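# Six arms stack one keg centred on another

## Task

Put one keg upright on top of the other keg, centred on it, so that it stays there unsupported once the grippers have released it and the arms have pulled away. The six arm feet are fixed at these scene-frame positions in metres, with facing given in degrees counter-clockwise from +x: arm1 x=+0.42 y=+0.46 z=+0.70 facing -98; arm2 x=+0.01 y=+0.47 z=+0.61 facing -81; arm3 x=-0.44 y=+0.52 z=+0.66 facing -97; arm4 x=-0.59 y=-0.23 z=+0.60 facing +58; arm5 x=+0.02 y=-0.46 z=+0.76 facing +81; arm6 x=+0.46 y=-0.52 z=+0.66 facing +108. A stack that only stands because a robot is still holding it is not a success.

## Robot and tools

Setup. Six identical i2rt Big YAM arms, named arm1 to arm6, share one physics scene. Each arm has six revolute joints, a two-finger gripper and a wrist camera (arm1_cam_wrist ... arm6_cam_wrist). A fixed room camera, cam_high, sees the scene from above. With joints 1 and 6 at 0 and the hand pointing forward and level, the wrist camera rides on top of the hand looking toward the fingertips. The hand reaches roughly 1.0 m from the joint 1 axis when stretched out. The arms move independently; one being blocked does not pause the others. A loose object may occasionally get a brief shove from outside.

Frames. Everything lives in one scene frame whose origin is on the floor with +z up. The foot positions and facings in the task are given in this frame. "hand" means the point halfway between the two fingertips; its z axis runs along the fingers and its y axis is the direction the fingers open and close.

execute_actions. Argument "actions" is a list holding one action or nothing. The action is an object keyed by arm name; each arm gets an object with a "joints" object, and inside it any subset of joint1_rad ... joint6_rad and gripper_m. These are absolute target values, not offsets: joints in radians, gripper_m as the fingertip gap in metres. Ranges and signs: joint1_rad -2.879 to 2.879 (turn about the foot, positive counter-clockwise seen from above, 0 = along the foot's facing); joint2_rad 0 to 3.141 (shoulder; 0 has the upper arm lying back roughly level, larger lifts it up and over to the front); joint3_rad 0 to 3.019 (elbow; 0 folds the forearm onto the upper arm, larger opens it); joint4_rad -1.692 to 1.57 (hand pitch, positive tips the fingers up); joint5_rad -1.57 to 1.57 (sideways swing, positive to the arm's right); joint6_rad -2.094 to 2.094 (hand roll, positive clockwise viewed from behind the hand); gripper_m 0 to 0.093. Tolerances counted as arrived: ±0.045, ±0.14, ±0.09, ±0.055, ±0.03, ±0.035 rad and ±0.003 m. Grip force tops out near 50 to 62 N per pad, lower on some grippers. All motions in the action start at once and may finish at different moments; each joint has its own speed, so the hand can sweep a wide path between postures. An omitted joint or arm may keep driving toward its earlier target. "cameras" optionally lists camera names; omitted, null or ["all"] returns every camera, [] returns none. An unknown key, bad camera name or out-of-range number rejects the whole call and nothing moves. An empty actions list just reports state and images.

wait takes "seconds" (0 to 10) and commands nothing new. zoom_image takes "camera" and "region" [x0, y0, x1, y1] in pixels from the top-left of that camera's most recent full image, at most 504 by 504. read_manual only returns URDF licence text. finished_scene takes "scene", the current scene's number; it is final and reports whether the goal was met, so call it only after releasing and retreating.

Reading results. joint_positions gives current joint values; the "pictures" line names the returned images in order. joint_status tells how each commanded motion ended: "off_target" means it stopped short and may still push; after "contact_stop" or "time_out" the joint keeps its resting spot as target, although a timed-out joint can instead keep a target up to 0.375, 0.375, 0.113, 0.225, 0.075, 0.3 rad (joints 1-6) away and keep pushing, listed under on_its_own. "joint command not followed" (often with a "cause:" line) means a self/inter-arm collision check refused that arm's joint targets, shown per joint as "not_followed"; the gripper part still runs, and the arm may retry the refused targets later. on_its_own covers joints this call did not command; its "held at" is the held target, not the position. Joint torques are raw drive outputs with per-unit offset, scale and noise, so treat them cautiously. MOTOR HOT appears from 85 °C; at 100 °C an OVER-TEMPERATURE FAULT drops that whole arm until it cools, and its unfinished keys read "limit_stop_at_motor_heat" (resend targets afterwards). A tiny change from the present position might produce no motion.

Cautions. A strong squeeze between two arms fails the run immediately, and a hard collision can too; nothing in the state reports robot-robot contact. The collision check can react late and ignores fingers, gripper housings and wrist cameras. The arms do not yield on contact and keep pressing, which heats motors; to relax a stalled joint, command its reported position. Loaded joints sag while holding. The robot keeps its last command while you are composing a reply, so do not leave an arm straining or holding a keg longer than needed. Avoid dropping, slipping, slamming or knocking over the kegs, and make sure the top keg sits centred and still before letting go and moving the arms away.

Each tool is called after "Emit:" in YAML: its name, and indented under it one key for each argument.

## Session

Emit:
execute_actions:
  actions: []

Scene clock: 0.00 s.
Joint torques (N m, as the arm reports them, + toward a larger angle): no reading
arm1.joint_positions: joint1_rad=+0.335 joint2_rad=+0.552 joint3_rad=+1.370 joint4_rad=-1.331 joint5_rad=+0.108 joint6_rad=-0.405 gripper_m=+0.094
arm1.joint_status: not commanded
arm1.hand: x=+0.4428 y=+0.2492 z=+1.2473 quat_wxyz=(-0.282, -0.424, -0.752, +0.418) (m; scene frame)
arm2.joint_positions: joint1_rad=-0.242 joint2_rad=+0.622 joint3_rad=+1.469 joint4_rad=-1.475 joint5_rad=-0.151 joint6_rad=+0.288 gripper_m=+0.095
arm2.joint_status: not commanded
arm2.hand: x=+0.0204 y=+0.2620 z=+1.1543 quat_wxyz=(-0.392, -0.713, -0.533, +0.232) (m; scene frame)
arm3.joint_positions: joint1_rad=+0.167 joint2_rad=+0.609 joint3_rad=+1.467 joint4_rad=-1.241 joint5_rad=+0.190 joint6_rad=+0.489 gripper_m=+0.095
arm3.joint_status: not commanded
arm3.hand: x=-0.4689 y=+0.2897 z=+1.2622 quat_wxyz=(-0.444, -0.729, -0.394, +0.340) (m; scene frame)
arm4.joint_positions: joint1_rad=-0.407 joint2_rad=+0.532 joint3_rad=+1.318 joint4_rad=-1.422 joint5_rad=-0.044 joint6_rad=-0.500 gripper_m=+0.094
arm4.joint_status: not commanded
arm4.hand: x=-0.4380 y=-0.1079 z=+1.1075 quat_wxyz=(-0.452, +0.478, -0.752, -0.036) (m; scene frame)
arm5.joint_positions: joint1_rad=+0.310 joint2_rad=+0.629 joint3_rad=+1.465 joint4_rad=-1.187 joint5_rad=+0.267 joint6_rad=+0.089 gripper_m=+0.095
arm5.joint_status: not commanded
arm5.hand: x=+0.0331 y=-0.2214 z=+1.3672 quat_wxyz=(-0.438, +0.536, -0.614, -0.380) (m; scene frame)
arm6.joint_positions: joint1_rad=-0.104 joint2_rad=+0.546 joint3_rad=+1.337 joint4_rad=-1.509 joint5_rad=-0.206 joint6_rad=+0.511 gripper_m=+0.094
arm6.joint_status: not commanded
arm6.hand: x=+0.3842 y=-0.3415 z=+1.1558 quat_wxyz=(-0.085, +0.572, -0.706, -0.408) (m; scene frame)
pictures: arm1_cam_wrist, arm2_cam_wrist, arm3_cam_wrist, arm4_cam_wrist, arm5_cam_wrist, arm6_cam_wrist, cam_high
Images, in order (width x height): arm1_cam_wrist 504x504, arm2_cam_wrist 504x504, arm3_cam_wrist 504x504, arm4_cam_wrist 504x504, arm5_cam_wrist 504x504, arm6_cam_wrist 504x504, cam_high 504x504.

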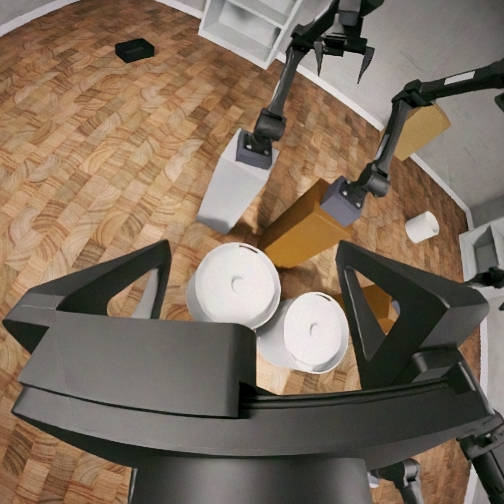

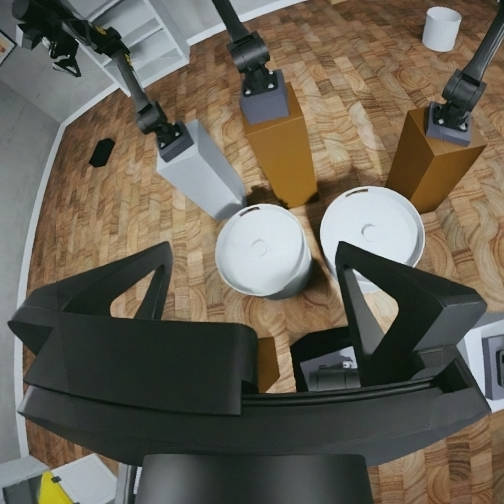

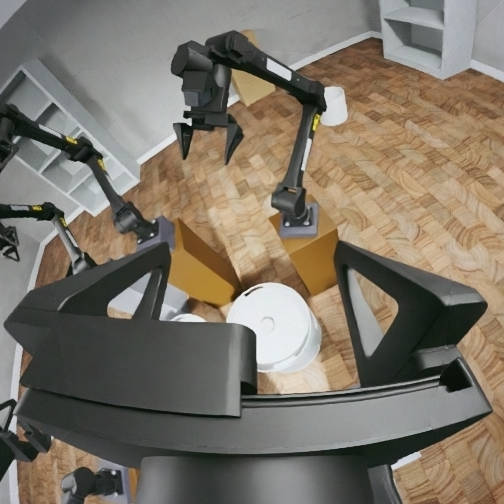

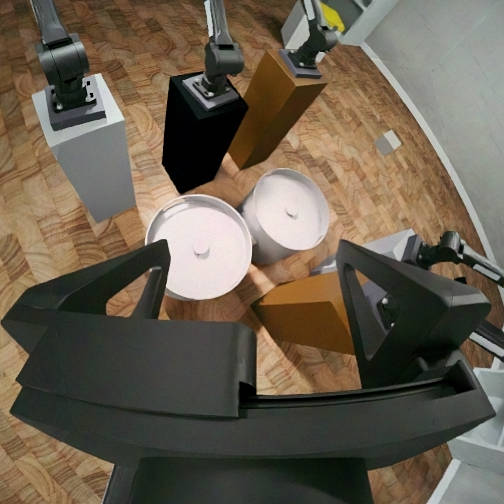

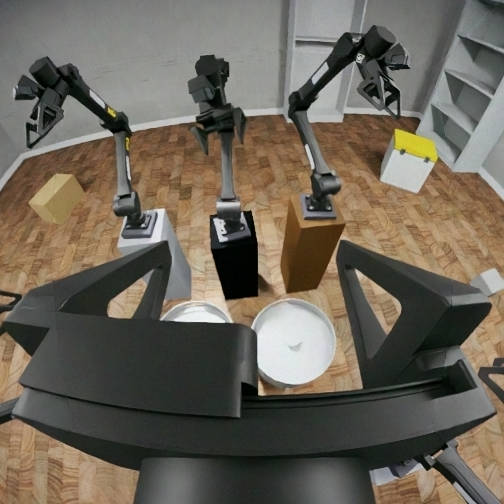

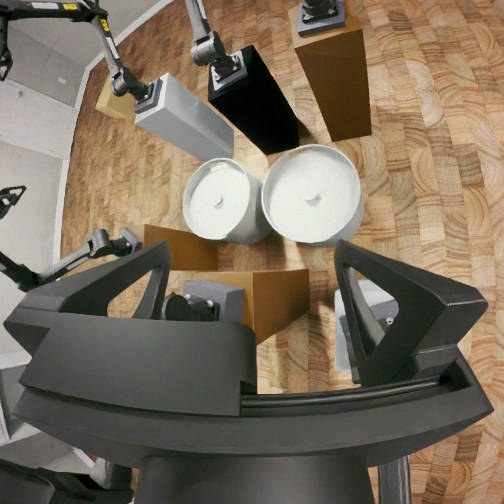

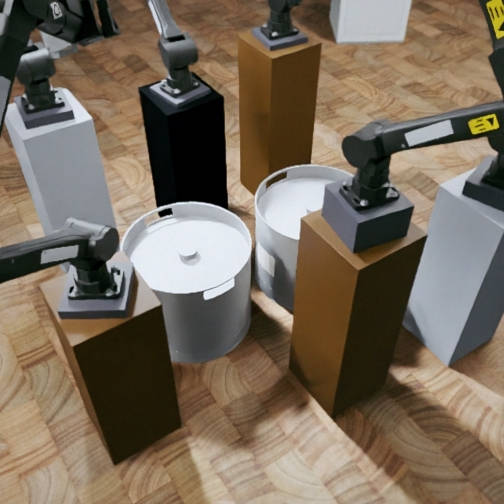

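Emit:
execute_actions:
  actions:
    - {"arm1":{"joints":{"joint1_rad":-0.015,"joint3_rad":0.633,"joint5_rad":0,"joint6_rad":-0.94,"joint4_rad":-1.2}},"arm2":{"joints":{"joint1_rad":0.08,"joint3_rad":0.726,"joint5_rad":0,"joint6_rad":1.02,"joint4_rad":-1.2}},"arm5":{"joints":{"joint1_rad":-0.058,"joint3_rad":0.652,"joint5_rad":0,"joint6_rad":-1.0,"joint4_rad":-1.2}},"arm6":{"joints":{"joint1_rad":-0.082,"joint3_rad":0.835,"joint5_rad":0,"joint6_rad":1.02,"joint4_rad":-1.2}},"arm3":{"joints":{"joint1_rad":0,"joint2_rad":0.1,"joint3_rad":0.6,"joint4_rad":-1.1,"joint5_rad":-0.5,"joint6_rad":0}},"arm4":{"joints":{"joint1_rad":-0.2,"joint2_rad":0.1,"joint3_rad":0.6,"joint4_rad":-1.1,"joint5_rad":0,"joint6_rad":0}}}
  cameras: []

Emit:
execute_actions:
  actions:
    - {"arm1":{"joints":{"joint2_rad":1.748,"joint4_rad":-0.456}},"arm2":{"joints":{"joint2_rad":1.525,"joint4_rad":-0.772}},"arm5":{"joints":{"joint2_rad":1.952,"joint4_rad":-0.271}},"arm6":{"joints":{"joint2_rad":1.75,"joint4_rad":-1.2}}}

Scene clock: 6.80 s.
Joint torques (N m, as the arm reports them, + toward a larger angle): arm1=[ 0.34  0.54 10.1   1.62 -0.21  0.02] | arm2=[-0.06  0.38 12.2   1.84  0.08  0.15] | arm3=[-1.03  4.53  9.47  2.02 -0.3  -0.07] | arm4=[-0.57  6.21 10.92  2.71  0.15  0.1 ] | arm5=[ 2.51 -1.91 10.7   0.58 -0.2  -0.05] | arm6=[0.78 0.01 8.5  1.42 0.15 0.05]
arm1.joint_positions: joint1_rad=-0.007 joint2_rad=+0.555 joint3_rad=+0.631 joint4_rad=-1.215 joint5_rad=+0.003 joint6_rad=-0.928 gripper_m=+0.094
arm1.joint_status: all done
arm1.hand: x=+0.3887 y=+0.2421 z=+0.8951 quat_wxyz=(-0.052, -0.372, -0.904, +0.206) (m; scene frame)
arm2.joint_positions: joint1_rad=+0.069 joint2_rad=+0.620 joint3_rad=+0.722 joint4_rad=-1.220 joint5_rad=-0.002 joint6_rad=+1.007 gripper_m=+0.095
arm2.joint_status: all done
arm2.hand: x=+0.0660 y=+0.2346 z=+0.8285 quat_wxyz=(-0.219, -0.899, -0.379, +0.036) (m; scene frame)
arm3.joint_positions: joint1_rad=+0.010 joint2_rad=+0.102 joint3_rad=+0.604 joint4_rad=-1.116 joint5_rad=-0.496 joint6_rad=+0.011 gripper_m=+0.095
arm3.joint_status: all done
arm3.hand: x=-0.3813 y=+0.3391 z=+0.9532 quat_wxyz=(-0.462, -0.572, -0.653, +0.181) (m; scene frame)
arm4.joint_positions: joint1_rad=-0.203 joint2_rad=+0.102 joint3_rad=+0.591 joint4_rad=-1.114 joint5_rad=-0.003 joint6_rad=-0.009 gripper_m=+0.094
arm4.joint_status: all done
arm4.hand: x=-0.4631 y=-0.0915 z=+0.8736 quat_wxyz=(-0.423, +0.356, -0.815, -0.172) (m; scene frame)
arm5.joint_positions: joint1_rad=-0.055 joint2_rad=+0.635 joint3_rad=+0.659 joint4_rad=-1.192 joint5_rad=+0.004 joint6_rad=-0.985 gripper_m=+0.095
arm5.joint_status: all done
arm5.hand: x=+0.0731 y=-0.2313 z=+0.9507 quat_wxyz=(-0.198, +0.901, -0.385, -0.037) (m; scene frame)
arm6.joint_positions: joint1_rad=-0.094 joint2_rad=+0.546 joint3_rad=+0.838 joint4_rad=-1.224 joint5_rad=-0.002 joint6_rad=+1.008 gripper_m=+0.094
arm6.joint_status: all done
arm6.hand: x=+0.4046 y=-0.2770 z=+0.9555 quat_wxyz=(-0.054, +0.363, -0.879, -0.304) (m; scene frame)
pictures: none
No camera images: the call's "cameras" was empty. Leave "cameras" out to get every camera's image.

Scene clock: 8.57 s.
Joint torques (N m, as the arm reports them, + toward a larger angle): arm1=[ 0.38 -9.01  4.19  0.66 -0.25  0.  ] | arm2=[ 0.   -7.35  8.12  0.98  0.08  0.19] | arm3=[-1.07  4.67  9.4   2.03 -0.3  -0.07] | arm4=[-0.54  6.37 10.86  2.71  0.17  0.1 ] | arm5=[  2.35 -15.7    2.5    0.73  -0.21  -0.11] | arm6=[  1.41 -12.06   3.7   -0.68   0.2    0.11]
arm1.joint_positions: joint1_rad=-0.007 joint2_rad=+1.738 joint3_rad=+0.631 joint4_rad=-0.471 joint5_rad=+0.003 joint6_rad=-0.929 gripper_m=+0.094
arm1.joint_status: all done
arm1.hand: x=+0.3753 y=+0.1428 z=+0.6065 quat_wxyz=(+0.002, -0.380, -0.925, -0.005) (m; scene frame)
arm2.joint_positions: joint1_rad=+0.069 joint2_rad=+1.508 joint3_rad=+0.722 joint4_rad=-0.788 joint5_rad=-0.002 joint6_rad=+1.008 gripper_m=+0.095
arm2.joint_status: all done
arm2.hand: x=+0.0873 y=+0.1441 z=+0.6008 quat_wxyz=(+0.004, -0.922, -0.388, -0.001) (m; scene frame)
arm3.joint_positions: joint1_rad=+0.010 joint2_rad=+0.102 joint3_rad=+0.604 joint4_rad=-1.116 joint5_rad=-0.496 joint6_rad=+0.011 gripper_m=+0.095
arm3.joint_status: not commanded
arm3.hand: x=-0.3813 y=+0.3391 z=+0.9532 quat_wxyz=(-0.462, -0.572, -0.653, +0.181) (m; scene frame)
arm4.joint_positions: joint1_rad=-0.203 joint2_rad=+0.102 joint3_rad=+0.591 joint4_rad=-1.114 joint5_rad=-0.003 joint6_rad=-0.009 gripper_m=+0.094
arm4.joint_status: not commanded
arm4.hand: x=-0.4631 y=-0.0915 z=+0.8736 quat_wxyz=(-0.423, +0.356, -0.815, -0.172) (m; scene frame)
arm5.joint_positions: joint1_rad=-0.055 joint2_rad=+1.943 joint3_rad=+0.660 joint4_rad=-0.283 joint5_rad=+0.003 joint6_rad=-0.986 gripper_m=+0.095
arm5.joint_status: all done
arm5.hand: x=+0.0931 y=-0.1355 z=+0.6045 quat_wxyz=(-0.004, +0.920, -0.392, -0.001) (m; scene frame)
arm6.joint_positions: joint1_rad=-0.094 joint2_rad=+1.744 joint3_rad=+0.838 joint4_rad=-1.210 joint5_rad=-0.002 joint6_rad=+1.008 gripper_m=+0.094
arm6.joint_status: all done
arm6.hand: x=+0.4037 y=-0.2644 z=+0.6388 quat_wxyz=(+0.045, +0.365, -0.890, +0.271) (m; scene frame)
pictures: arm1_cam_wrist, arm2_cam_wrist, arm3_cam_wrist, arm4_cam_wrist, arm5_cam_wrist, arm6_cam_wrist, cam_high
Images, in order (width x height): arm1_cam_wrist 504x504, arm2_cam_wrist 504x504, arm3_cam_wrist 504x504, arm4_cam_wrist 504x504, arm5_cam_wrist 504x504, arm6_cam_wrist 504x504, cam_high 504x504.

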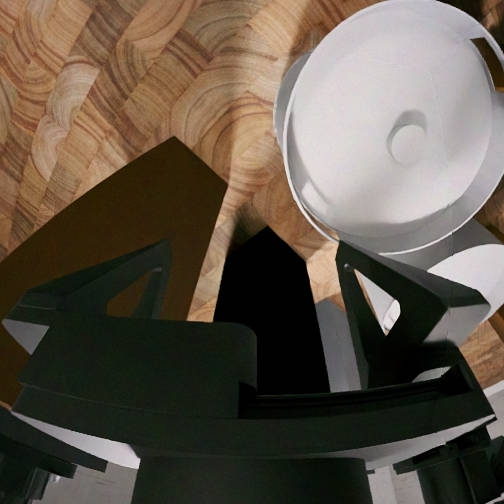

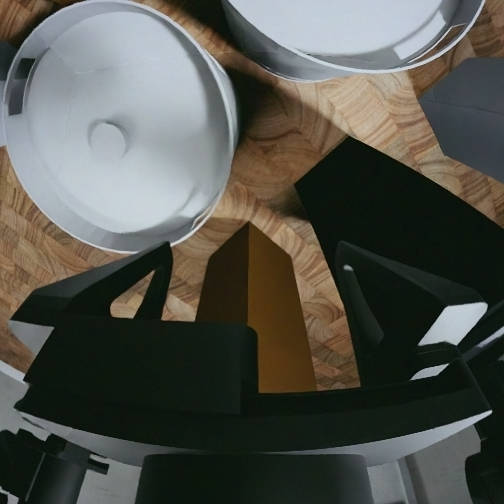

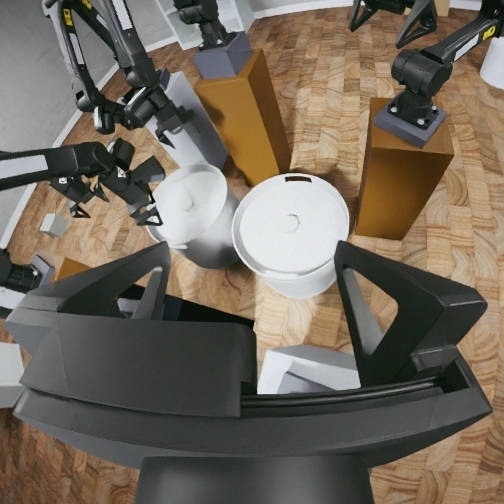

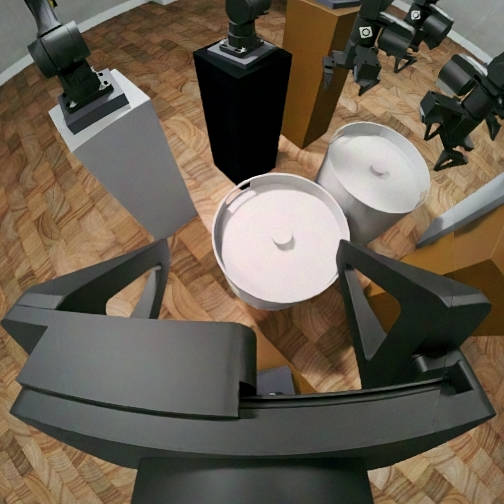

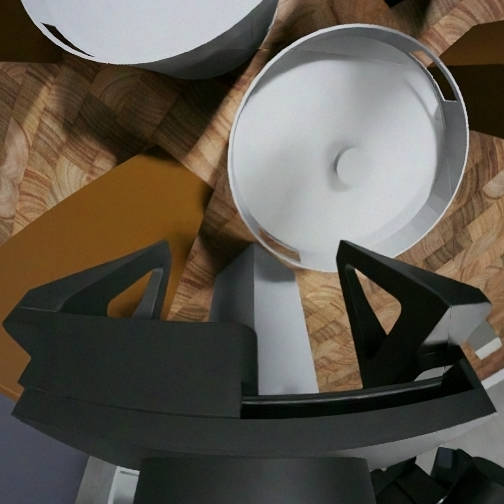

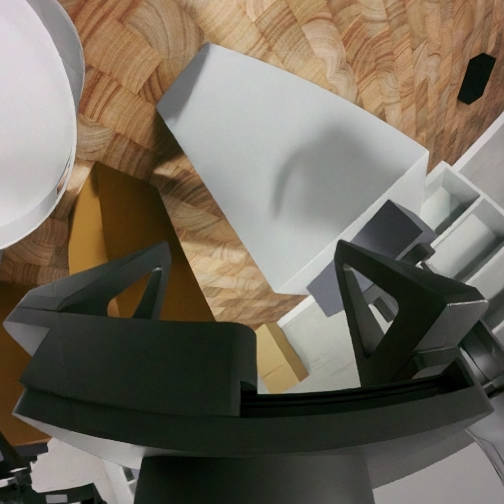

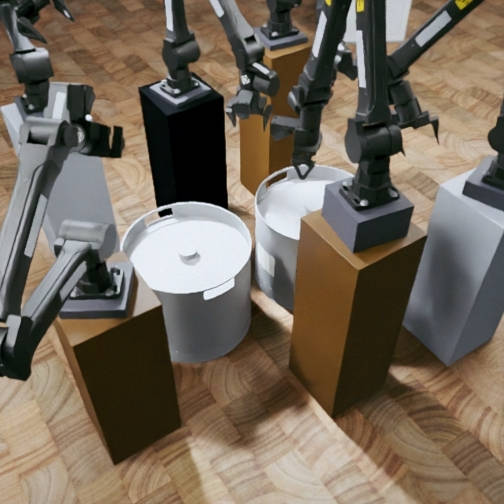

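Emit:
execute_actions:
  actions:
    - {"arm1":{"joints":{"joint1_rad":-0.045,"joint2_rad":2.335,"joint3_rad":0.862,"joint4_rad":-0.09,"joint6_rad":-0.97}},"arm2":{"joints":{"joint1_rad":0.02,"joint2_rad":2.06,"joint3_rad":0.81,"joint4_rad":-0.315,"joint6_rad":0.96}},"arm5":{"joints":{"joint1_rad":-0.035,"joint2_rad":2.545,"joint3_rad":0.728,"joint4_rad":0.25}},"arm6":{"joints":{"joint1_rad":-0.005,"joint2_rad":2.205,"joint3_rad":0.782,"joint4_rad":-0.14,"joint6_rad":1.095}},"arm3":{"joints":{"joint1_rad":0.309,"joint2_rad":2.018,"joint3_rad":0.829,"joint4_rad":-0.375,"joint5_rad":0,"joint6_rad":0.98}},"arm4":{"joints":{"joint1_rad":-0.62,"joint2_rad":1.612,"joint3_rad":0.401,"joint4_rad":-0.35,"joint6_rad":1.19}}}

Scene clock: 13.47 s.
Joint torques (N m, as the arm reports them, + toward a larger angle): arm1=[  0.32 -13.89   1.05   0.61  -0.21  -0.03] | arm2=[ -1.67 -10.83   4.18   0.96   0.05  -0.08] | arm3=[  0.4  -10.02   4.89   0.69   0.28   0.14] | arm4=[-1.2  -2.69  4.35  0.89  0.2   0.1 ] | arm5=[  1.97 -16.33  -2.44   0.8   -0.22  -0.08] | arm6=[  0.03 -15.34   0.83   0.46   0.19   0.11]
arm1.joint_positions: joint1_rad=-0.036 joint2_rad=+2.341 joint3_rad=+0.856 joint4_rad=-0.104 joint5_rad=+0.002 joint6_rad=-0.959 gripper_m=+0.094
arm1.joint_status: all done
arm1.hand: x=+0.3594 y=+0.1035 z=+0.4299 quat_wxyz=(+0.003, -0.380, -0.925, -0.010) (m; scene frame)
arm2.joint_positions: joint1_rad=+0.030 joint2_rad=+2.046 joint3_rad=+0.805 joint4_rad=-0.330 joint5_rad=-0.001 joint6_rad=+0.973 gripper_m=+0.095
arm2.joint_status: all done
arm2.hand: x=+0.0825 y=+0.0987 z=+0.4332 quat_wxyz=(+0.003, -0.923, -0.386, -0.001) (m; scene frame)
arm3.joint_positions: joint1_rad=+0.299 joint2_rad=+2.013 joint3_rad=+0.810 joint4_rad=-0.389 joint5_rad=-0.004 joint6_rad=+0.969 gripper_m=+0.095
arm3.joint_status: all done
arm3.hand: x=-0.3721 y=+0.1494 z=+0.5027 quat_wxyz=(+0.011, -0.925, -0.379, -0.010) (m; scene frame)
arm4.joint_positions: joint1_rad=-0.617 joint2_rad=+1.601 joint3_rad=+0.392 joint4_rad=-0.359 joint5_rad=-0.001 joint6_rad=+1.181 gripper_m=+0.094
arm4.joint_status: all done
arm4.hand: x=-0.3693 y=-0.1404 z=+0.5072 quat_wxyz=(-0.009, -0.384, -0.923, +0.000) (m; scene frame)
arm5.joint_positions: joint1_rad=-0.042 joint2_rad=+2.542 joint3_rad=+0.729 joint4_rad=+0.238 joint5_rad=+0.003 joint6_rad=-0.987 gripper_m=+0.095
arm5.joint_status: all done
arm5.hand: x=+0.0778 y=-0.1845 z=+0.4293 quat_wxyz=(+0.000, +0.923, -0.386, +0.000) (m; scene frame)
arm6.joint_positions: joint1_rad=-0.005 joint2_rad=+2.204 joint3_rad=+0.782 joint4_rad=-0.156 joint5_rad=-0.001 joint6_rad=+1.083 gripper_m=+0.094
arm6.joint_status: all done
arm6.hand: x=+0.3550 y=-0.1830 z=+0.4284 quat_wxyz=(-0.001, +0.386, -0.922, +0.010) (m; scene frame)
pictures: arm1_cam_wrist, arm2_cam_wrist, arm3_cam_wrist, arm4_cam_wrist, arm5_cam_wrist, arm6_cam_wrist, cam_high
Images, in order (width x height): arm1_cam_wrist 504x504, arm2_cam_wrist 504x504, arm3_cam_wrist 504x504, arm4_cam_wrist 504x504, arm5_cam_wrist 504x504, arm6_cam_wrist 504x504, cam_high 504x504.

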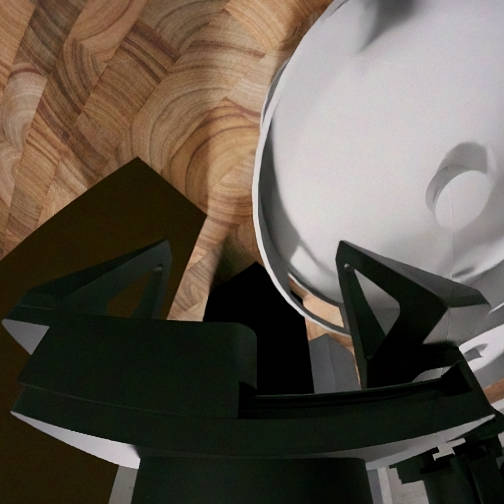

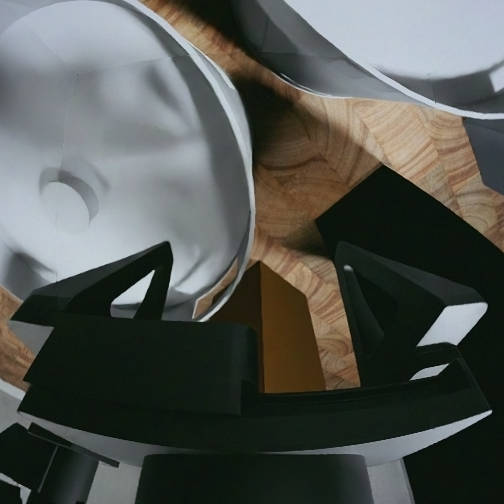

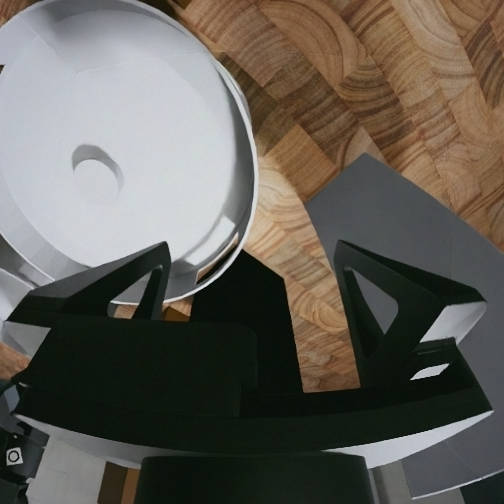

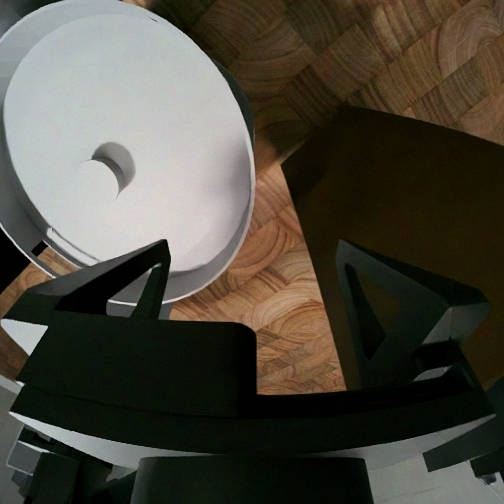

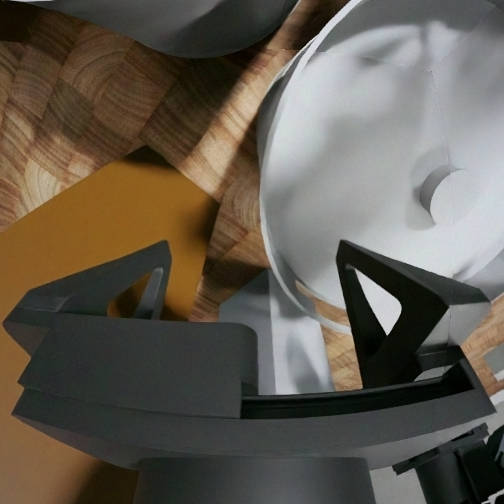

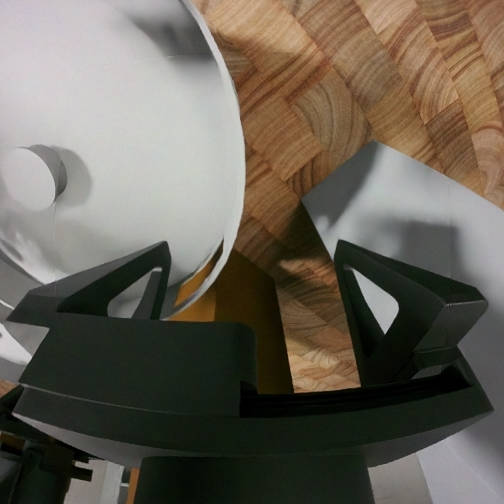

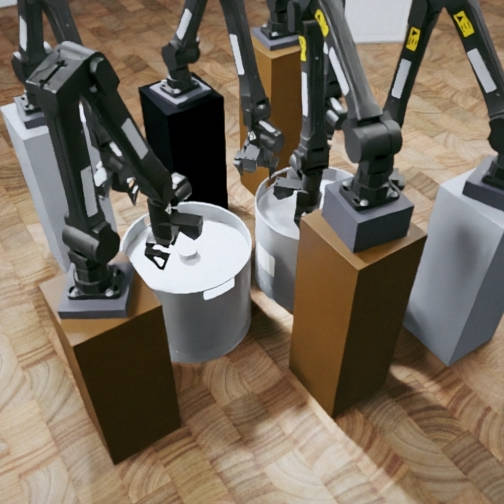

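Emit:
execute_actions:
  actions:
    - {"arm1":{"joints":{"joint1_rad":-0.05,"joint2_rad":2.62,"joint3_rad":1.01,"joint4_rad":0.062}},"arm2":{"joints":{"joint2_rad":2.36,"joint3_rad":0.891,"joint4_rad":-0.095}},"arm5":{"joints":{"joint1_rad":-0.055,"joint2_rad":2.827,"joint3_rad":0.964,"joint4_rad":0.302}},"arm6":{"joints":{"joint1_rad":-0.025,"joint2_rad":2.509,"joint3_rad":0.931,"joint4_rad":0.023}},"arm3":{"joints":{"joint1_rad":0,"joint2_rad":0.05,"joint3_rad":0.5,"joint4_rad":-1.2,"joint6_rad":0}},"arm4":{"joints":{"joint2_rad":0.05,"joint4_rad":-1.3,"joint6_rad":0}}}

Scene clock: 17.07 s.
Joint torques (N m, as the arm reports them, + toward a larger angle): arm1=[  1.77 -10.8   -1.6   -0.24  -0.59   0.02] | arm2=[ -1.78 -12.23   1.94   0.92   0.04  -0.05] | arm3=[-0.52  4.41  9.85  1.06  0.08 -0.02] | arm4=[-1.13  5.74 11.05  1.25  0.13 -0.06] | arm5=[  1.98 -17.6   -2.59   0.53  -0.23  -0.13] | arm6=[-1.3  -6.31  0.13  0.51  0.04  0.04]
arm1.joint_positions: joint1_rad=-0.062 joint2_rad=+2.562 joint3_rad=+1.038 joint4_rad=+0.070 joint5_rad=+0.012 joint6_rad=-0.959 gripper_m=+0.094
arm1.joint_status: all done
arm1.hand: x=+0.3371 y=+0.0469 z=+0.3565 quat_wxyz=(-0.007, -0.391, -0.919, +0.057) (m; scene frame)
arm2.joint_positions: joint1_rad=+0.030 joint2_rad=+2.352 joint3_rad=+0.884 joint4_rad=-0.110 joint5_rad=-0.001 joint6_rad=+0.972 gripper_m=+0.095
arm2.joint_status: all done
arm2.hand: x=+0.0813 y=+0.1042 z=+0.3301 quat_wxyz=(+0.006, -0.922, -0.386, -0.001) (m; scene frame)
arm3.joint_positions: joint1_rad=+0.001 joint2_rad=+0.056 joint3_rad=+0.501 joint4_rad=-1.188 joint5_rad=-0.001 joint6_rad=+0.011 gripper_m=+0.095
arm3.joint_status: all done
arm3.hand: x=-0.4634 y=+0.3465 z=+0.8792 quat_wxyz=(-0.269, -0.691, -0.603, +0.294) (m; scene frame)
arm4.joint_positions: joint1_rad=-0.617 joint2_rad=+0.060 joint3_rad=+0.392 joint4_rad=-1.292 joint5_rad=-0.001 joint6_rad=+0.009 gripper_m=+0.094
arm4.joint_status: all done
arm4.hand: x=-0.4532 y=-0.1716 z=+0.7468 quat_wxyz=(-0.300, +0.183, -0.934, -0.055) (m; scene frame)
arm5.joint_positions: joint1_rad=-0.047 joint2_rad=+2.825 joint3_rad=+0.961 joint4_rad=+0.296 joint5_rad=+0.003 joint6_rad=-0.987 gripper_m=+0.095
arm5.joint_status: all done
arm5.hand: x=+0.0814 y=-0.1720 z=+0.3303 quat_wxyz=(-0.003, +0.922, -0.388, -0.001) (m; scene frame)
arm6.joint_positions: joint1_rad=-0.013 joint2_rad=+2.397 joint3_rad=+0.938 joint4_rad=+0.006 joint5_rad=+0.002 joint6_rad=+1.087 gripper_m=+0.094
arm6.joint_status: all done
arm6.hand: x=+0.3405 y=-0.1234 z=+0.3691 quat_wxyz=(-0.008, +0.380, -0.923, -0.052) (m; scene frame)
pictures: arm1_cam_wrist, arm2_cam_wrist, arm3_cam_wrist, arm4_cam_wrist, arm5_cam_wrist, arm6_cam_wrist, cam_high
Images, in order (width x height): arm1_cam_wrist 504x504, arm2_cam_wrist 504x504, arm3_cam_wrist 504x504, arm4_cam_wrist 504x504, arm5_cam_wrist 504x504, arm6_cam_wrist 504x504, cam_high 504x504.

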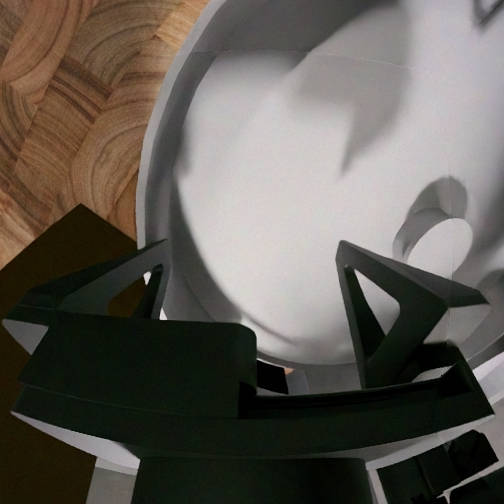

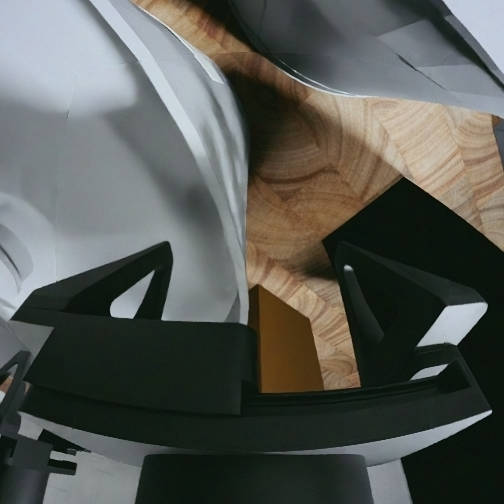

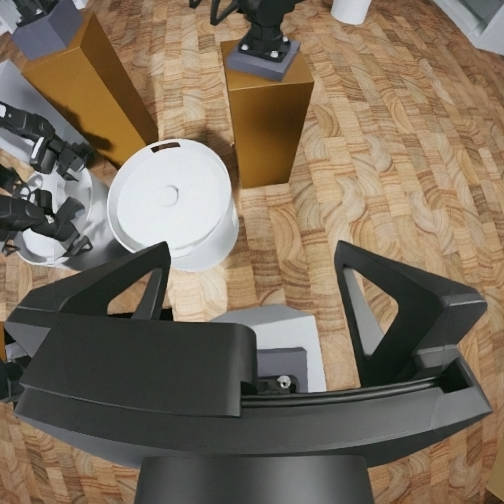

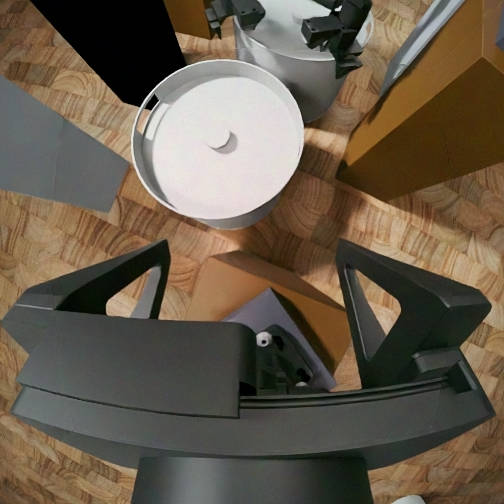

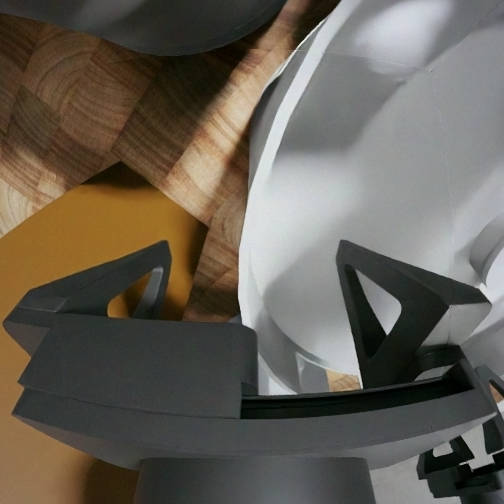

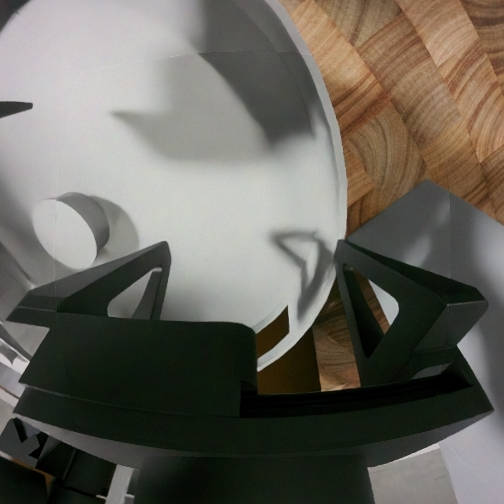

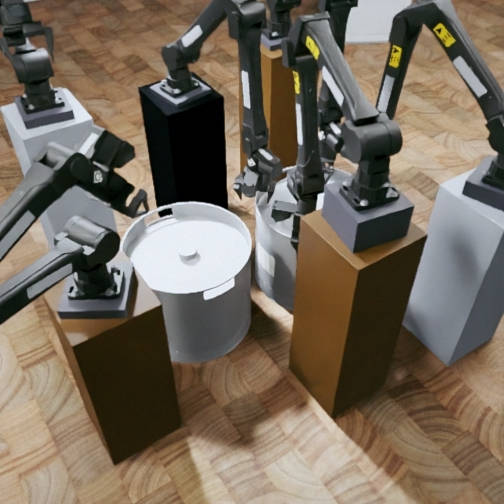

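Emit:
execute_actions:
  actions:
    - {"arm1":{"joints":{"joint2_rad":2.45}},"arm6":{"joints":{"joint2_rad":2.32}}}
  cameras: []

Emit:
execute_actions:
  actions:
    - {"arm1":{"joints":{"joint3_rad":0.93,"joint4_rad":-0.03}},"arm6":{"joints":{"joint3_rad":0.85,"joint4_rad":-0.08}}}
  cameras: []

Emit:
execute_actions:
  actions:
    - {"arm1":{"joints":{"joint2_rad":2.54,"joint3_rad":0.97,"joint4_rad":0.0}},"arm6":{"joints":{"joint2_rad":2.42,"joint3_rad":0.89,"joint4_rad":-0.04}}}
  cameras: []

Emit:
execute_actions:
  actions:
    - {"arm1":{"joints":{"joint1_rad":-0.065,"joint2_rad":2.66,"joint3_rad":1.035,"joint4_rad":0.075}},"arm6":{"joints":{"joint1_rad":-0.005,"joint2_rad":2.55,"joint3_rad":0.955,"joint4_rad":0.04}},"arm2":{"joints":{"joint2_rad":2.395,"joint3_rad":0.915,"joint4_rad":-0.072}},"arm5":{"joints":{"joint1_rad":-0.025,"joint2_rad":2.87,"joint3_rad":0.995,"joint4_rad":0.31}}}
  cameras: ["arm1_cam_wrist","arm2_cam_wrist","arm5_cam_wrist","arm6_cam_wrist"]

Scene clock: 19.47 s.
Joint torques (N m, as the arm reports them, + toward a larger angle): arm1=[  0.9  -14.16   0.79   0.22  -0.12   0.1 ] | arm2=[ -1.65 -12.24   1.95   0.92   0.04  -0.06] | arm3=[-0.52  4.39  9.87  1.07  0.08 -0.05] | arm4=[-1.08  5.71 11.01  1.29  0.13 -0.04] | arm5=[  2.03 -17.22  -2.43   0.42  -0.21  -0.13] | arm6=[ -0.5  -16.99   0.76  -0.11   0.14  -0.05]
arm1.joint_positions: joint1_rad=-0.062 joint2_rad=+2.527 joint3_rad=+1.022 joint4_rad=+0.070 joint5_rad=+0.005 joint6_rad=-0.959 gripper_m=+0.094
arm1.joint_status: joint2_rad not_followed (moved -0.035 of -0.112)
arm1.hand: x=+0.3370 y=+0.0403 z=+0.3698 quat_wxyz=(-0.012, -0.391, -0.918, +0.065) (m; scene frame)
arm2.joint_positions: joint1_rad=+0.030 joint2_rad=+2.352 joint3_rad=+0.884 joint4_rad=-0.110 joint5_rad=-0.001 joint6_rad=+0.972 gripper_m=+0.095
arm2.joint_status: not commanded
arm2.hand: x=+0.0813 y=+0.1042 z=+0.3301 quat_wxyz=(+0.006, -0.922, -0.386, -0.001) (m; scene frame)
arm3.joint_positions: joint1_rad=+0.001 joint2_rad=+0.056 joint3_rad=+0.501 joint4_rad=-1.188 joint5_rad=-0.001 joint6_rad=+0.011 gripper_m=+0.095
arm3.joint_status: not commanded
arm3.hand: x=-0.4634 y=+0.3465 z=+0.8792 quat_wxyz=(-0.269, -0.691, -0.603, +0.294) (m; scene frame)
arm4.joint_positions: joint1_rad=-0.617 joint2_rad=+0.060 joint3_rad=+0.392 joint4_rad=-1.292 joint5_rad=-0.001 joint6_rad=+0.009 gripper_m=+0.094
arm4.joint_status: not commanded
arm4.hand: x=-0.4532 y=-0.1716 z=+0.7468 quat_wxyz=(-0.300, +0.183, -0.934, -0.055) (m; scene frame)
arm5.joint_positions: joint1_rad=-0.047 joint2_rad=+2.825 joint3_rad=+0.961 joint4_rad=+0.296 joint5_rad=+0.003 joint6_rad=-0.987 gripper_m=+0.095
arm5.joint_status: not commanded
arm5.hand: x=+0.0814 y=-0.1720 z=+0.3303 quat_wxyz=(-0.003, +0.922, -0.388, -0.001) (m; scene frame)
arm6.joint_positions: joint1_rad=-0.013 joint2_rad=+2.393 joint3_rad=+0.938 joint4_rad=+0.006 joint5_rad=+0.002 joint6_rad=+1.088 gripper_m=+0.094
arm6.joint_status: joint2_rad not_followed (moved -0.004 of -0.077)
arm6.hand: x=+0.3400 y=-0.1219 z=+0.3706 quat_wxyz=(-0.009, +0.380, -0.923, -0.054) (m; scene frame)
pictures: none
joint command not followed: on one or more control steps a check withheld the commanded joint targets of the arm1 arm, and it was not sent them on those steps. On the call's last step the targets were still withheld.
cause: the commanded joint targets would bring a part of the robot too close to another arm (this arm's wrist (the part past joint 4) and the other arm's wrist (the part past joint 4)); next, command targets that bring no part of the robot closer to that arm.
joint command not followed: on one or more control steps a check withheld the commanded joint targets of the arm6 arm, and it was not sent them on those steps. On the call's last step the targets were still withheld.
cause: the commanded joint targets would bring a part of the robot too close to another arm (this arm's wrist (the part past joint 4) and the other arm's wrist (the part past joint 4)); next, command targets that bring no part of the robot closer to that arm.
No camera images: the call's "cameras" was empty. Leave "cameras" out to get every camera's image.

Scene clock: 20.23 s.
Joint torques (N m, as the arm reports them, + toward a larger angle): arm1=[  1.74 -13.92   0.41  -0.74  -0.24   0.  ] | arm2=[ -1.69 -12.26   1.94   0.93   0.05  -0.06] | arm3=[-0.55  4.41  9.87  1.07  0.08 -0.05] | arm4=[-1.03  5.85 11.06  1.28  0.11 -0.05] | arm5=[  2.34 -18.06  -2.46   0.56  -0.17  -0.1 ] | arm6=[ -0.3  -17.45   0.58  -0.55   0.15   0.03]
arm1.joint_positions: joint1_rad=-0.062 joint2_rad=+2.446 joint3_rad=+0.930 joint4_rad=-0.016 joint5_rad=+0.003 joint6_rad=-0.959 gripper_m=+0.094
arm1.joint_status: all done
arm1.hand: x=+0.3455 y=+0.0818 z=+0.3952 quat_wxyz=(-0.003, -0.391, -0.920, +0.018) (m; scene frame)
arm2.joint_positions: joint1_rad=+0.030 joint2_rad=+2.352 joint3_rad=+0.884 joint4_rad=-0.110 joint5_rad=-0.001 joint6_rad=+0.972 gripper_m=+0.095
arm2.joint_status: not commanded
arm2.hand: x=+0.0813 y=+0.1042 z=+0.3301 quat_wxyz=(+0.006, -0.922, -0.386, -0.001) (m; scene frame)
arm3.joint_positions: joint1_rad=+0.001 joint2_rad=+0.056 joint3_rad=+0.501 joint4_rad=-1.188 joint5_rad=-0.001 joint6_rad=+0.011 gripper_m=+0.095
arm3.joint_status: not commanded
arm3.hand: x=-0.4634 y=+0.3465 z=+0.8792 quat_wxyz=(-0.269, -0.691, -0.603, +0.294) (m; scene frame)
arm4.joint_positions: joint1_rad=-0.617 joint2_rad=+0.060 joint3_rad=+0.392 joint4_rad=-1.292 joint5_rad=-0.001 joint6_rad=+0.009 gripper_m=+0.094
arm4.joint_status: not commanded
arm4.hand: x=-0.4532 y=-0.1716 z=+0.7468 quat_wxyz=(-0.300, +0.183, -0.934, -0.055) (m; scene frame)
arm5.joint_positions: joint1_rad=-0.047 joint2_rad=+2.825 joint3_rad=+0.961 joint4_rad=+0.296 joint5_rad=+0.003 joint6_rad=-0.987 gripper_m=+0.095
arm5.joint_status: not commanded
arm5.hand: x=+0.0814 y=-0.1720 z=+0.3303 quat_wxyz=(-0.003, +0.922, -0.388, -0.001) (m; scene frame)
arm6.joint_positions: joint1_rad=-0.013 joint2_rad=+2.338 joint3_rad=+0.850 joint4_rad=-0.068 joint5_rad=+0.002 joint6_rad=+1.088 gripper_m=+0.094
arm6.joint_status: all done
arm6.hand: x=+0.3547 y=-0.1703 z=+0.3856 quat_wxyz=(-0.003, +0.381, -0.925, -0.001) (m; scene frame)
pictures: none
joint command not followed: on one or more control steps a check withheld the commanded joint targets of the arm1 arm, and it was not sent them on those steps.
cause: the commanded joint targets would bring a part of the robot too close to another arm (this arm's wrist (the part past joint 4) and the other arm's wrist (the part past joint 4)); next, command targets that bring no part of the robot closer to that arm.
joint command not followed: on one or more control steps a check withheld the commanded joint targets of the arm6 arm, and it was not sent them on those steps.
cause: the commanded joint targets would bring a part of the robot too close to another arm (this arm's wrist (the part past joint 4) and the other arm's wrist (the part past joint 4)); next, command targets that bring no part of the robot closer to that arm.
No camera images: the call's "cameras" was empty. Leave "cameras" out to get every camera's image.

Scene clock: 21.17 s.
Joint torques (N m, as the arm reports them, + toward a larger angle): arm1=[  1.71 -13.17   0.1    0.46  -0.24   0.  ] | arm2=[ -1.79 -12.16   1.94   0.95   0.05  -0.05] | arm3=[-0.52  4.35  9.86  1.05  0.09 -0.05] | arm4=[-0.97  5.65 11.07  1.27  0.12 -0.06] | arm5=[  1.81 -18.11  -2.56   0.7   -0.27  -0.07] | arm6=[ -0.65 -15.93  -0.41   0.12   0.09   0.04]
arm1.joint_positions: joint1_rad=-0.062 joint2_rad=+2.524 joint3_rad=+0.969 joint4_rad=-0.011 joint5_rad=+0.003 joint6_rad=-0.959 gripper_m=+0.094
arm1.joint_status: all done
arm1.hand: x=+0.3473 y=+0.0908 z=+0.3678 quat_wxyz=(+0.001, -0.392, -0.920, +0.001) (m; scene frame)
arm2.joint_positions: joint1_rad=+0.030 joint2_rad=+2.352 joint3_rad=+0.884 joint4_rad=-0.110 joint5_rad=-0.001 joint6_rad=+0.972 gripper_m=+0.095
arm2.joint_status: not commanded
arm2.hand: x=+0.0813 y=+0.1042 z=+0.3301 quat_wxyz=(+0.006, -0.922, -0.386, -0.001) (m; scene frame)
arm3.joint_positions: joint1_rad=+0.001 joint2_rad=+0.056 joint3_rad=+0.501 joint4_rad=-1.188 joint5_rad=-0.001 joint6_rad=+0.011 gripper_m=+0.095
arm3.joint_status: not commanded
arm3.hand: x=-0.4634 y=+0.3465 z=+0.8792 quat_wxyz=(-0.269, -0.691, -0.603, +0.294) (m; scene frame)
arm4.joint_positions: joint1_rad=-0.617 joint2_rad=+0.060 joint3_rad=+0.392 joint4_rad=-1.292 joint5_rad=-0.001 joint6_rad=+0.009 gripper_m=+0.094
arm4.joint_status: not commanded
arm4.hand: x=-0.4532 y=-0.1716 z=+0.7468 quat_wxyz=(-0.300, +0.183, -0.934, -0.055) (m; scene frame)
arm5.joint_positions: joint1_rad=-0.047 joint2_rad=+2.825 joint3_rad=+0.961 joint4_rad=+0.296 joint5_rad=+0.003 joint6_rad=-0.987 gripper_m=+0.095
arm5.joint_status: not commanded
arm5.hand: x=+0.0814 y=-0.1720 z=+0.3303 quat_wxyz=(-0.003, +0.922, -0.388, -0.001) (m; scene frame)
arm6.joint_positions: joint1_rad=-0.013 joint2_rad=+2.412 joint3_rad=+0.891 joint4_rad=-0.051 joint5_rad=+0.002 joint6_rad=+1.088 gripper_m=+0.094
arm6.joint_status: all done
arm6.hand: x=+0.3550 y=-0.1710 z=+0.3612 quat_wxyz=(-0.002, +0.381, -0.925, +0.007) (m; scene frame)
pictures: none
No camera images: the call's "cameras" was empty. Leave "cameras" out to get every camera's image.

Scene clock: 22.10 s.
Joint torques (N m, as the arm reports them, + toward a larger angle): arm1=[  0.7  -13.47  -0.34   0.55  -0.23   0.  ] | arm2=[ -1.72 -10.61   2.05   0.93   0.05  -0.06] | arm3=[-0.48  4.37  9.88  1.08  0.08 -0.05] | arm4=[-1.16  5.72 11.03  1.27  0.12 -0.05] | arm5=[  3.24 -16.84  -2.32   0.81  -0.18  -0.08] | arm6=[  0.75 -15.64  -0.5    0.06   0.07   0.05]
arm1.joint_positions: joint1_rad=-0.062 joint2_rad=+2.647 joint3_rad=+1.033 joint4_rad=+0.063 joint5_rad=+0.003 joint6_rad=-0.959 gripper_m=+0.094
arm1.joint_status: all done
arm1.hand: x=+0.3477 y=+0.0928 z=+0.3240 quat_wxyz=(-0.001, -0.392, -0.920, +0.008) (m; scene frame)
arm2.joint_positions: joint1_rad=+0.030 joint2_rad=+2.359 joint3_rad=+0.910 joint4_rad=-0.086 joint5_rad=-0.001 joint6_rad=+0.972 gripper_m=+0.095
arm2.joint_status: all done
arm2.hand: x=+0.0850 y=+0.0854 z=+0.3286 quat_wxyz=(-0.015, -0.922, -0.386, +0.003) (m; scene frame)
arm3.joint_positions: joint1_rad=+0.001 joint2_rad=+0.056 joint3_rad=+0.501 joint4_rad=-1.188 joint5_rad=-0.001 joint6_rad=+0.011 gripper_m=+0.095
arm3.joint_status: not commanded
arm3.hand: x=-0.4634 y=+0.3465 z=+0.8792 quat_wxyz=(-0.269, -0.691, -0.603, +0.294) (m; scene frame)
arm4.joint_positions: joint1_rad=-0.617 joint2_rad=+0.060 joint3_rad=+0.392 joint4_rad=-1.292 joint5_rad=-0.001 joint6_rad=+0.009 gripper_m=+0.094
arm4.joint_status: not commanded
arm4.hand: x=-0.4532 y=-0.1716 z=+0.7468 quat_wxyz=(-0.300, +0.183, -0.934, -0.055) (m; scene frame)
arm5.joint_positions: joint1_rad=-0.031 joint2_rad=+2.847 joint3_rad=+0.991 joint4_rad=+0.301 joint5_rad=+0.003 joint6_rad=-0.987 gripper_m=+0.095
arm5.joint_status: all done
arm5.hand: x=+0.0783 y=-0.1643 z=+0.3209 quat_wxyz=(-0.009, +0.925, -0.380, -0.002) (m; scene frame)
arm6.joint_positions: joint1_rad=-0.013 joint2_rad=+2.545 joint3_rad=+0.956 joint4_rad=+0.030 joint5_rad=+0.001 joint6_rad=+1.089 gripper_m=+0.094
arm6.joint_status: all done
arm6.hand: x=+0.3550 y=-0.1705 z=+0.3157 quat_wxyz=(-0.003, +0.380, -0.925, +0.000) (m; scene frame)
pictures: arm1_cam_wrist, arm2_cam_wrist, arm5_cam_wrist, arm6_cam_wrist
Images, in order (width x height): arm1_cam_wrist 504x504, arm2_cam_wrist 504x504, arm5_cam_wrist 504x504, arm6_cam_wrist 504x504.

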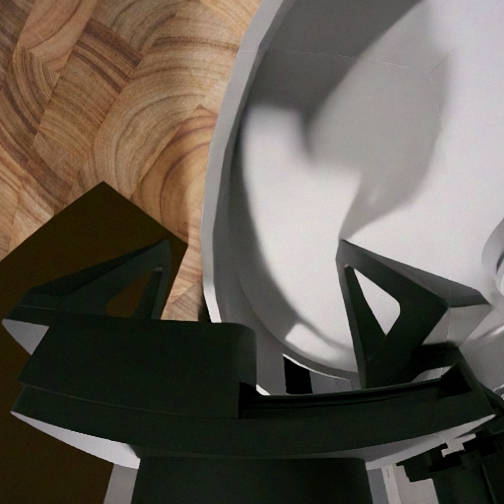

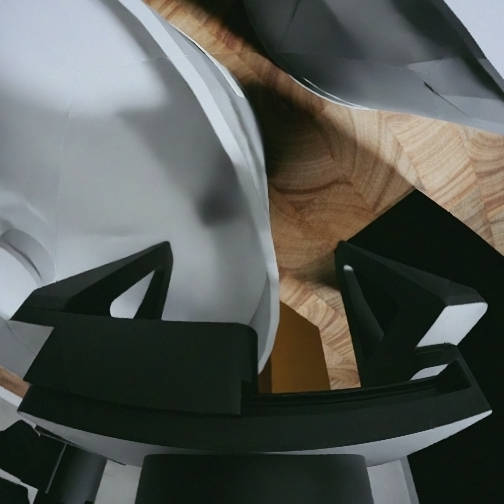

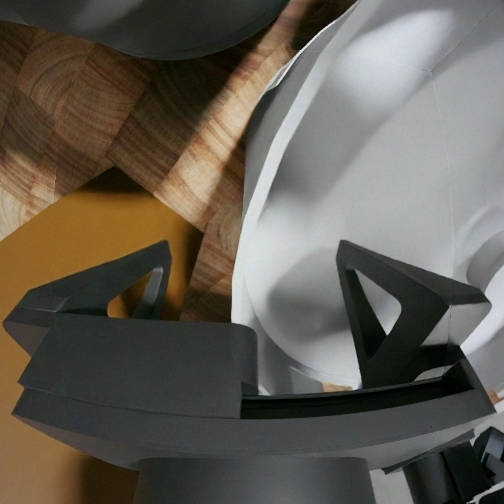

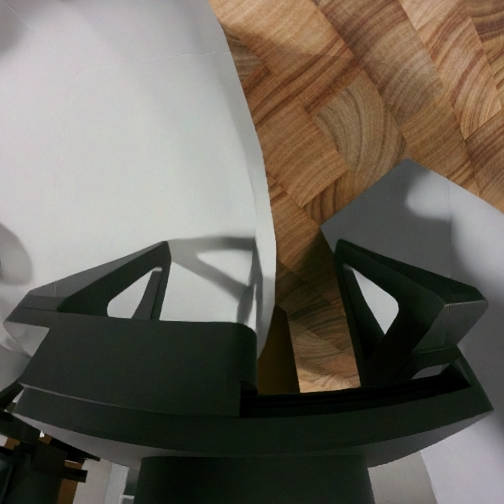

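R is nearer 0.2. Nudge outward, then close.

Emit:
execute_actions:
  actions:
    - {"arm1":{"joints":{"joint1_rad":-0.025,"joint2_rad":2.685,"gripper_m":0.04}},"arm6":{"joints":{"joint1_rad":-0.04,"gripper_m":0.04}},"arm2":{"joints":{"joint2_rad":2.42,"gripper_m":0.04}},"arm5":{"joints":{"joint2_rad":2.885,"gripper_m":0.04}}}
  cameras: []

Emit:
execute_actions:
  actions:
    - {"arm1":{"joints":{"gripper_m":0}},"arm6":{"joints":{"gripper_m":0}},"arm2":{"joints":{"gripper_m":0}},"arm5":{"joints":{"gripper_m":0}}}
  cameras: ["cam_high"]

Scene clock: 23.73 s.
Joint torques (N m, as the arm reports them, + toward a larger angle): arm1=[  1.41 -12.31  -0.53   0.48  -0.23  -0.01] | arm2=[ -1.81 -10.41   1.64   0.96   0.04  -0.07] | arm3=[-0.51  4.36  9.86  1.06  0.08 -0.05] | arm4=[-1.13  5.86 11.03  1.26  0.11 -0.05] | arm5=[  2.96 -14.92  -2.68   0.61  -0.25  -0.03] | arm6=[ -1.71 -16.03  -0.31   0.45   0.07   0.05]
arm1.joint_positions: joint1_rad=-0.032 joint2_rad=+2.659 joint3_rad=+1.033 joint4_rad=+0.063 joint5_rad=+0.002 joint6_rad=-0.959 gripper_m=+0.040
arm1.joint_status: all done
arm1.hand: x=+0.3596 y=+0.0966 z=+0.3200 quat_wxyz=(+0.000, -0.378, -0.926, +0.002) (m; scene frame)
arm2.joint_positions: joint1_rad=+0.030 joint2_rad=+2.391 joint3_rad=+0.910 joint4_rad=-0.086 joint5_rad=-0.001 joint6_rad=+0.971 gripper_m=+0.040
arm2.joint_status: all done
arm2.hand: x=+0.0825 y=+0.0984 z=+0.3170 quat_wxyz=(+0.001, -0.922, -0.386, +0.000) (m; scene frame)
arm3.joint_positions: joint1_rad=+0.001 joint2_rad=+0.056 joint3_rad=+0.501 joint4_rad=-1.188 joint5_rad=-0.001 joint6_rad=+0.011 gripper_m=+0.095
arm3.joint_status: not commanded
arm3.hand: x=-0.4634 y=+0.3465 z=+0.8792 quat_wxyz=(-0.269, -0.691, -0.603, +0.294) (m; scene frame)
arm4.joint_positions: joint1_rad=-0.617 joint2_rad=+0.060 joint3_rad=+0.392 joint4_rad=-1.292 joint5_rad=-0.001 joint6_rad=+0.009 gripper_m=+0.094
arm4.joint_status: not commanded
arm4.hand: x=-0.4532 y=-0.1716 z=+0.7468 quat_wxyz=(-0.300, +0.183, -0.934, -0.055) (m; scene frame)
arm5.joint_positions: joint1_rad=-0.031 joint2_rad=+2.864 joint3_rad=+0.991 joint4_rad=+0.301 joint5_rad=+0.003 joint6_rad=-0.987 gripper_m=+0.040
arm5.joint_status: all done
arm5.hand: x=+0.0764 y=-0.1737 z=+0.3163 quat_wxyz=(-0.001, +0.925, -0.380, +0.000) (m; scene frame)
arm6.joint_positions: joint1_rad=-0.031 joint2_rad=+2.545 joint3_rad=+0.956 joint4_rad=+0.030 joint5_rad=+0.001 joint6_rad=+1.089 gripper_m=+0.040
arm6.joint_status: all done
arm6.hand: x=+0.3612 y=-0.1686 z=+0.3157 quat_wxyz=(-0.003, +0.372, -0.928, +0.000) (m; scene frame)
pictures: none
No camera images: the call's "cameras" was empty. Leave "cameras" out to get every camera's image.

Scene clock: 24.37 s.
Joint torques (N m, as the arm reports them, + toward a larger angle): arm1=[  1.36 -12.79  -0.12   0.24  -0.29   0.01] | arm2=[ -1.76 -10.91   1.54   0.81   0.17   0.55] | arm3=[-0.52  4.38  9.88  1.06  0.08 -0.05] | arm4=[-1.17  5.79 11.07  1.26  0.11 -0.05] | arm5=[  2.8  -17.02  -2.47   0.39  -0.26  -0.52] | arm6=[ -1.45 -15.57  -0.26  -0.13   0.57  -0.2 ]
arm1.joint_positions: joint1_rad=-0.029 joint2_rad=+2.662 joint3_rad=+1.027 joint4_rad=+0.068 joint5_rad=+0.004 joint6_rad=-0.959 gripper_m=+0.001
arm1.joint_status: all done
arm1.hand: x=+0.3612 y=+0.1003 z=+0.3193 quat_wxyz=(+0.001, -0.377, -0.926, +0.001) (m; scene frame)
arm2.joint_positions: joint1_rad=+0.030 joint2_rad=+2.391 joint3_rad=+0.912 joint4_rad=-0.082 joint5_rad=-0.004 joint6_rad=+0.912 gripper_m=+0.002
arm2.joint_status: all done
arm2.hand: x=+0.0834 y=+0.0965 z=+0.3170 quat_wxyz=(-0.002, -0.910, -0.414, -0.001) (m; scene frame)
arm3.joint_positions: joint1_rad=+0.001 joint2_rad=+0.056 joint3_rad=+0.501 joint4_rad=-1.188 joint5_rad=-0.001 joint6_rad=+0.011 gripper_m=+0.095
arm3.joint_status: not commanded
arm3.hand: x=-0.4634 y=+0.3465 z=+0.8792 quat_wxyz=(-0.269, -0.691, -0.603, +0.294) (m; scene frame)
arm4.joint_positions: joint1_rad=-0.617 joint2_rad=+0.060 joint3_rad=+0.392 joint4_rad=-1.292 joint5_rad=-0.001 joint6_rad=+0.009 gripper_m=+0.094
arm4.joint_status: not commanded
arm4.hand: x=-0.4532 y=-0.1716 z=+0.7468 quat_wxyz=(-0.300, +0.183, -0.934, -0.055) (m; scene frame)
arm5.joint_positions: joint1_rad=-0.031 joint2_rad=+2.864 joint3_rad=+0.991 joint4_rad=+0.304 joint5_rad=+0.004 joint6_rad=-0.949 gripper_m=+0.002
arm5.joint_status: all done
arm5.hand: x=+0.0768 y=-0.1726 z=+0.3163 quat_wxyz=(-0.003, +0.917, -0.398, +0.000) (m; scene frame)
arm6.joint_positions: joint1_rad=-0.036 joint2_rad=+2.545 joint3_rad=+0.954 joint4_rad=+0.037 joint5_rad=-0.009 joint6_rad=+1.113 gripper_m=+0.002
arm6.joint_status: all done
arm6.hand: x=+0.3610 y=-0.1679 z=+0.3158 quat_wxyz=(+0.002, +0.359, -0.933, -0.003) (m; scene frame)
pictures: cam_high
Images, in order (width x height): cam_high 504x504.

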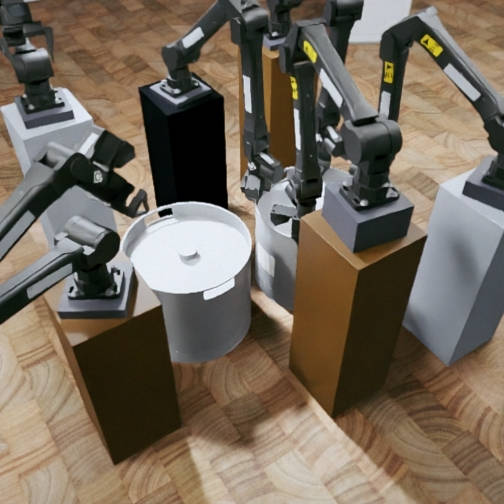

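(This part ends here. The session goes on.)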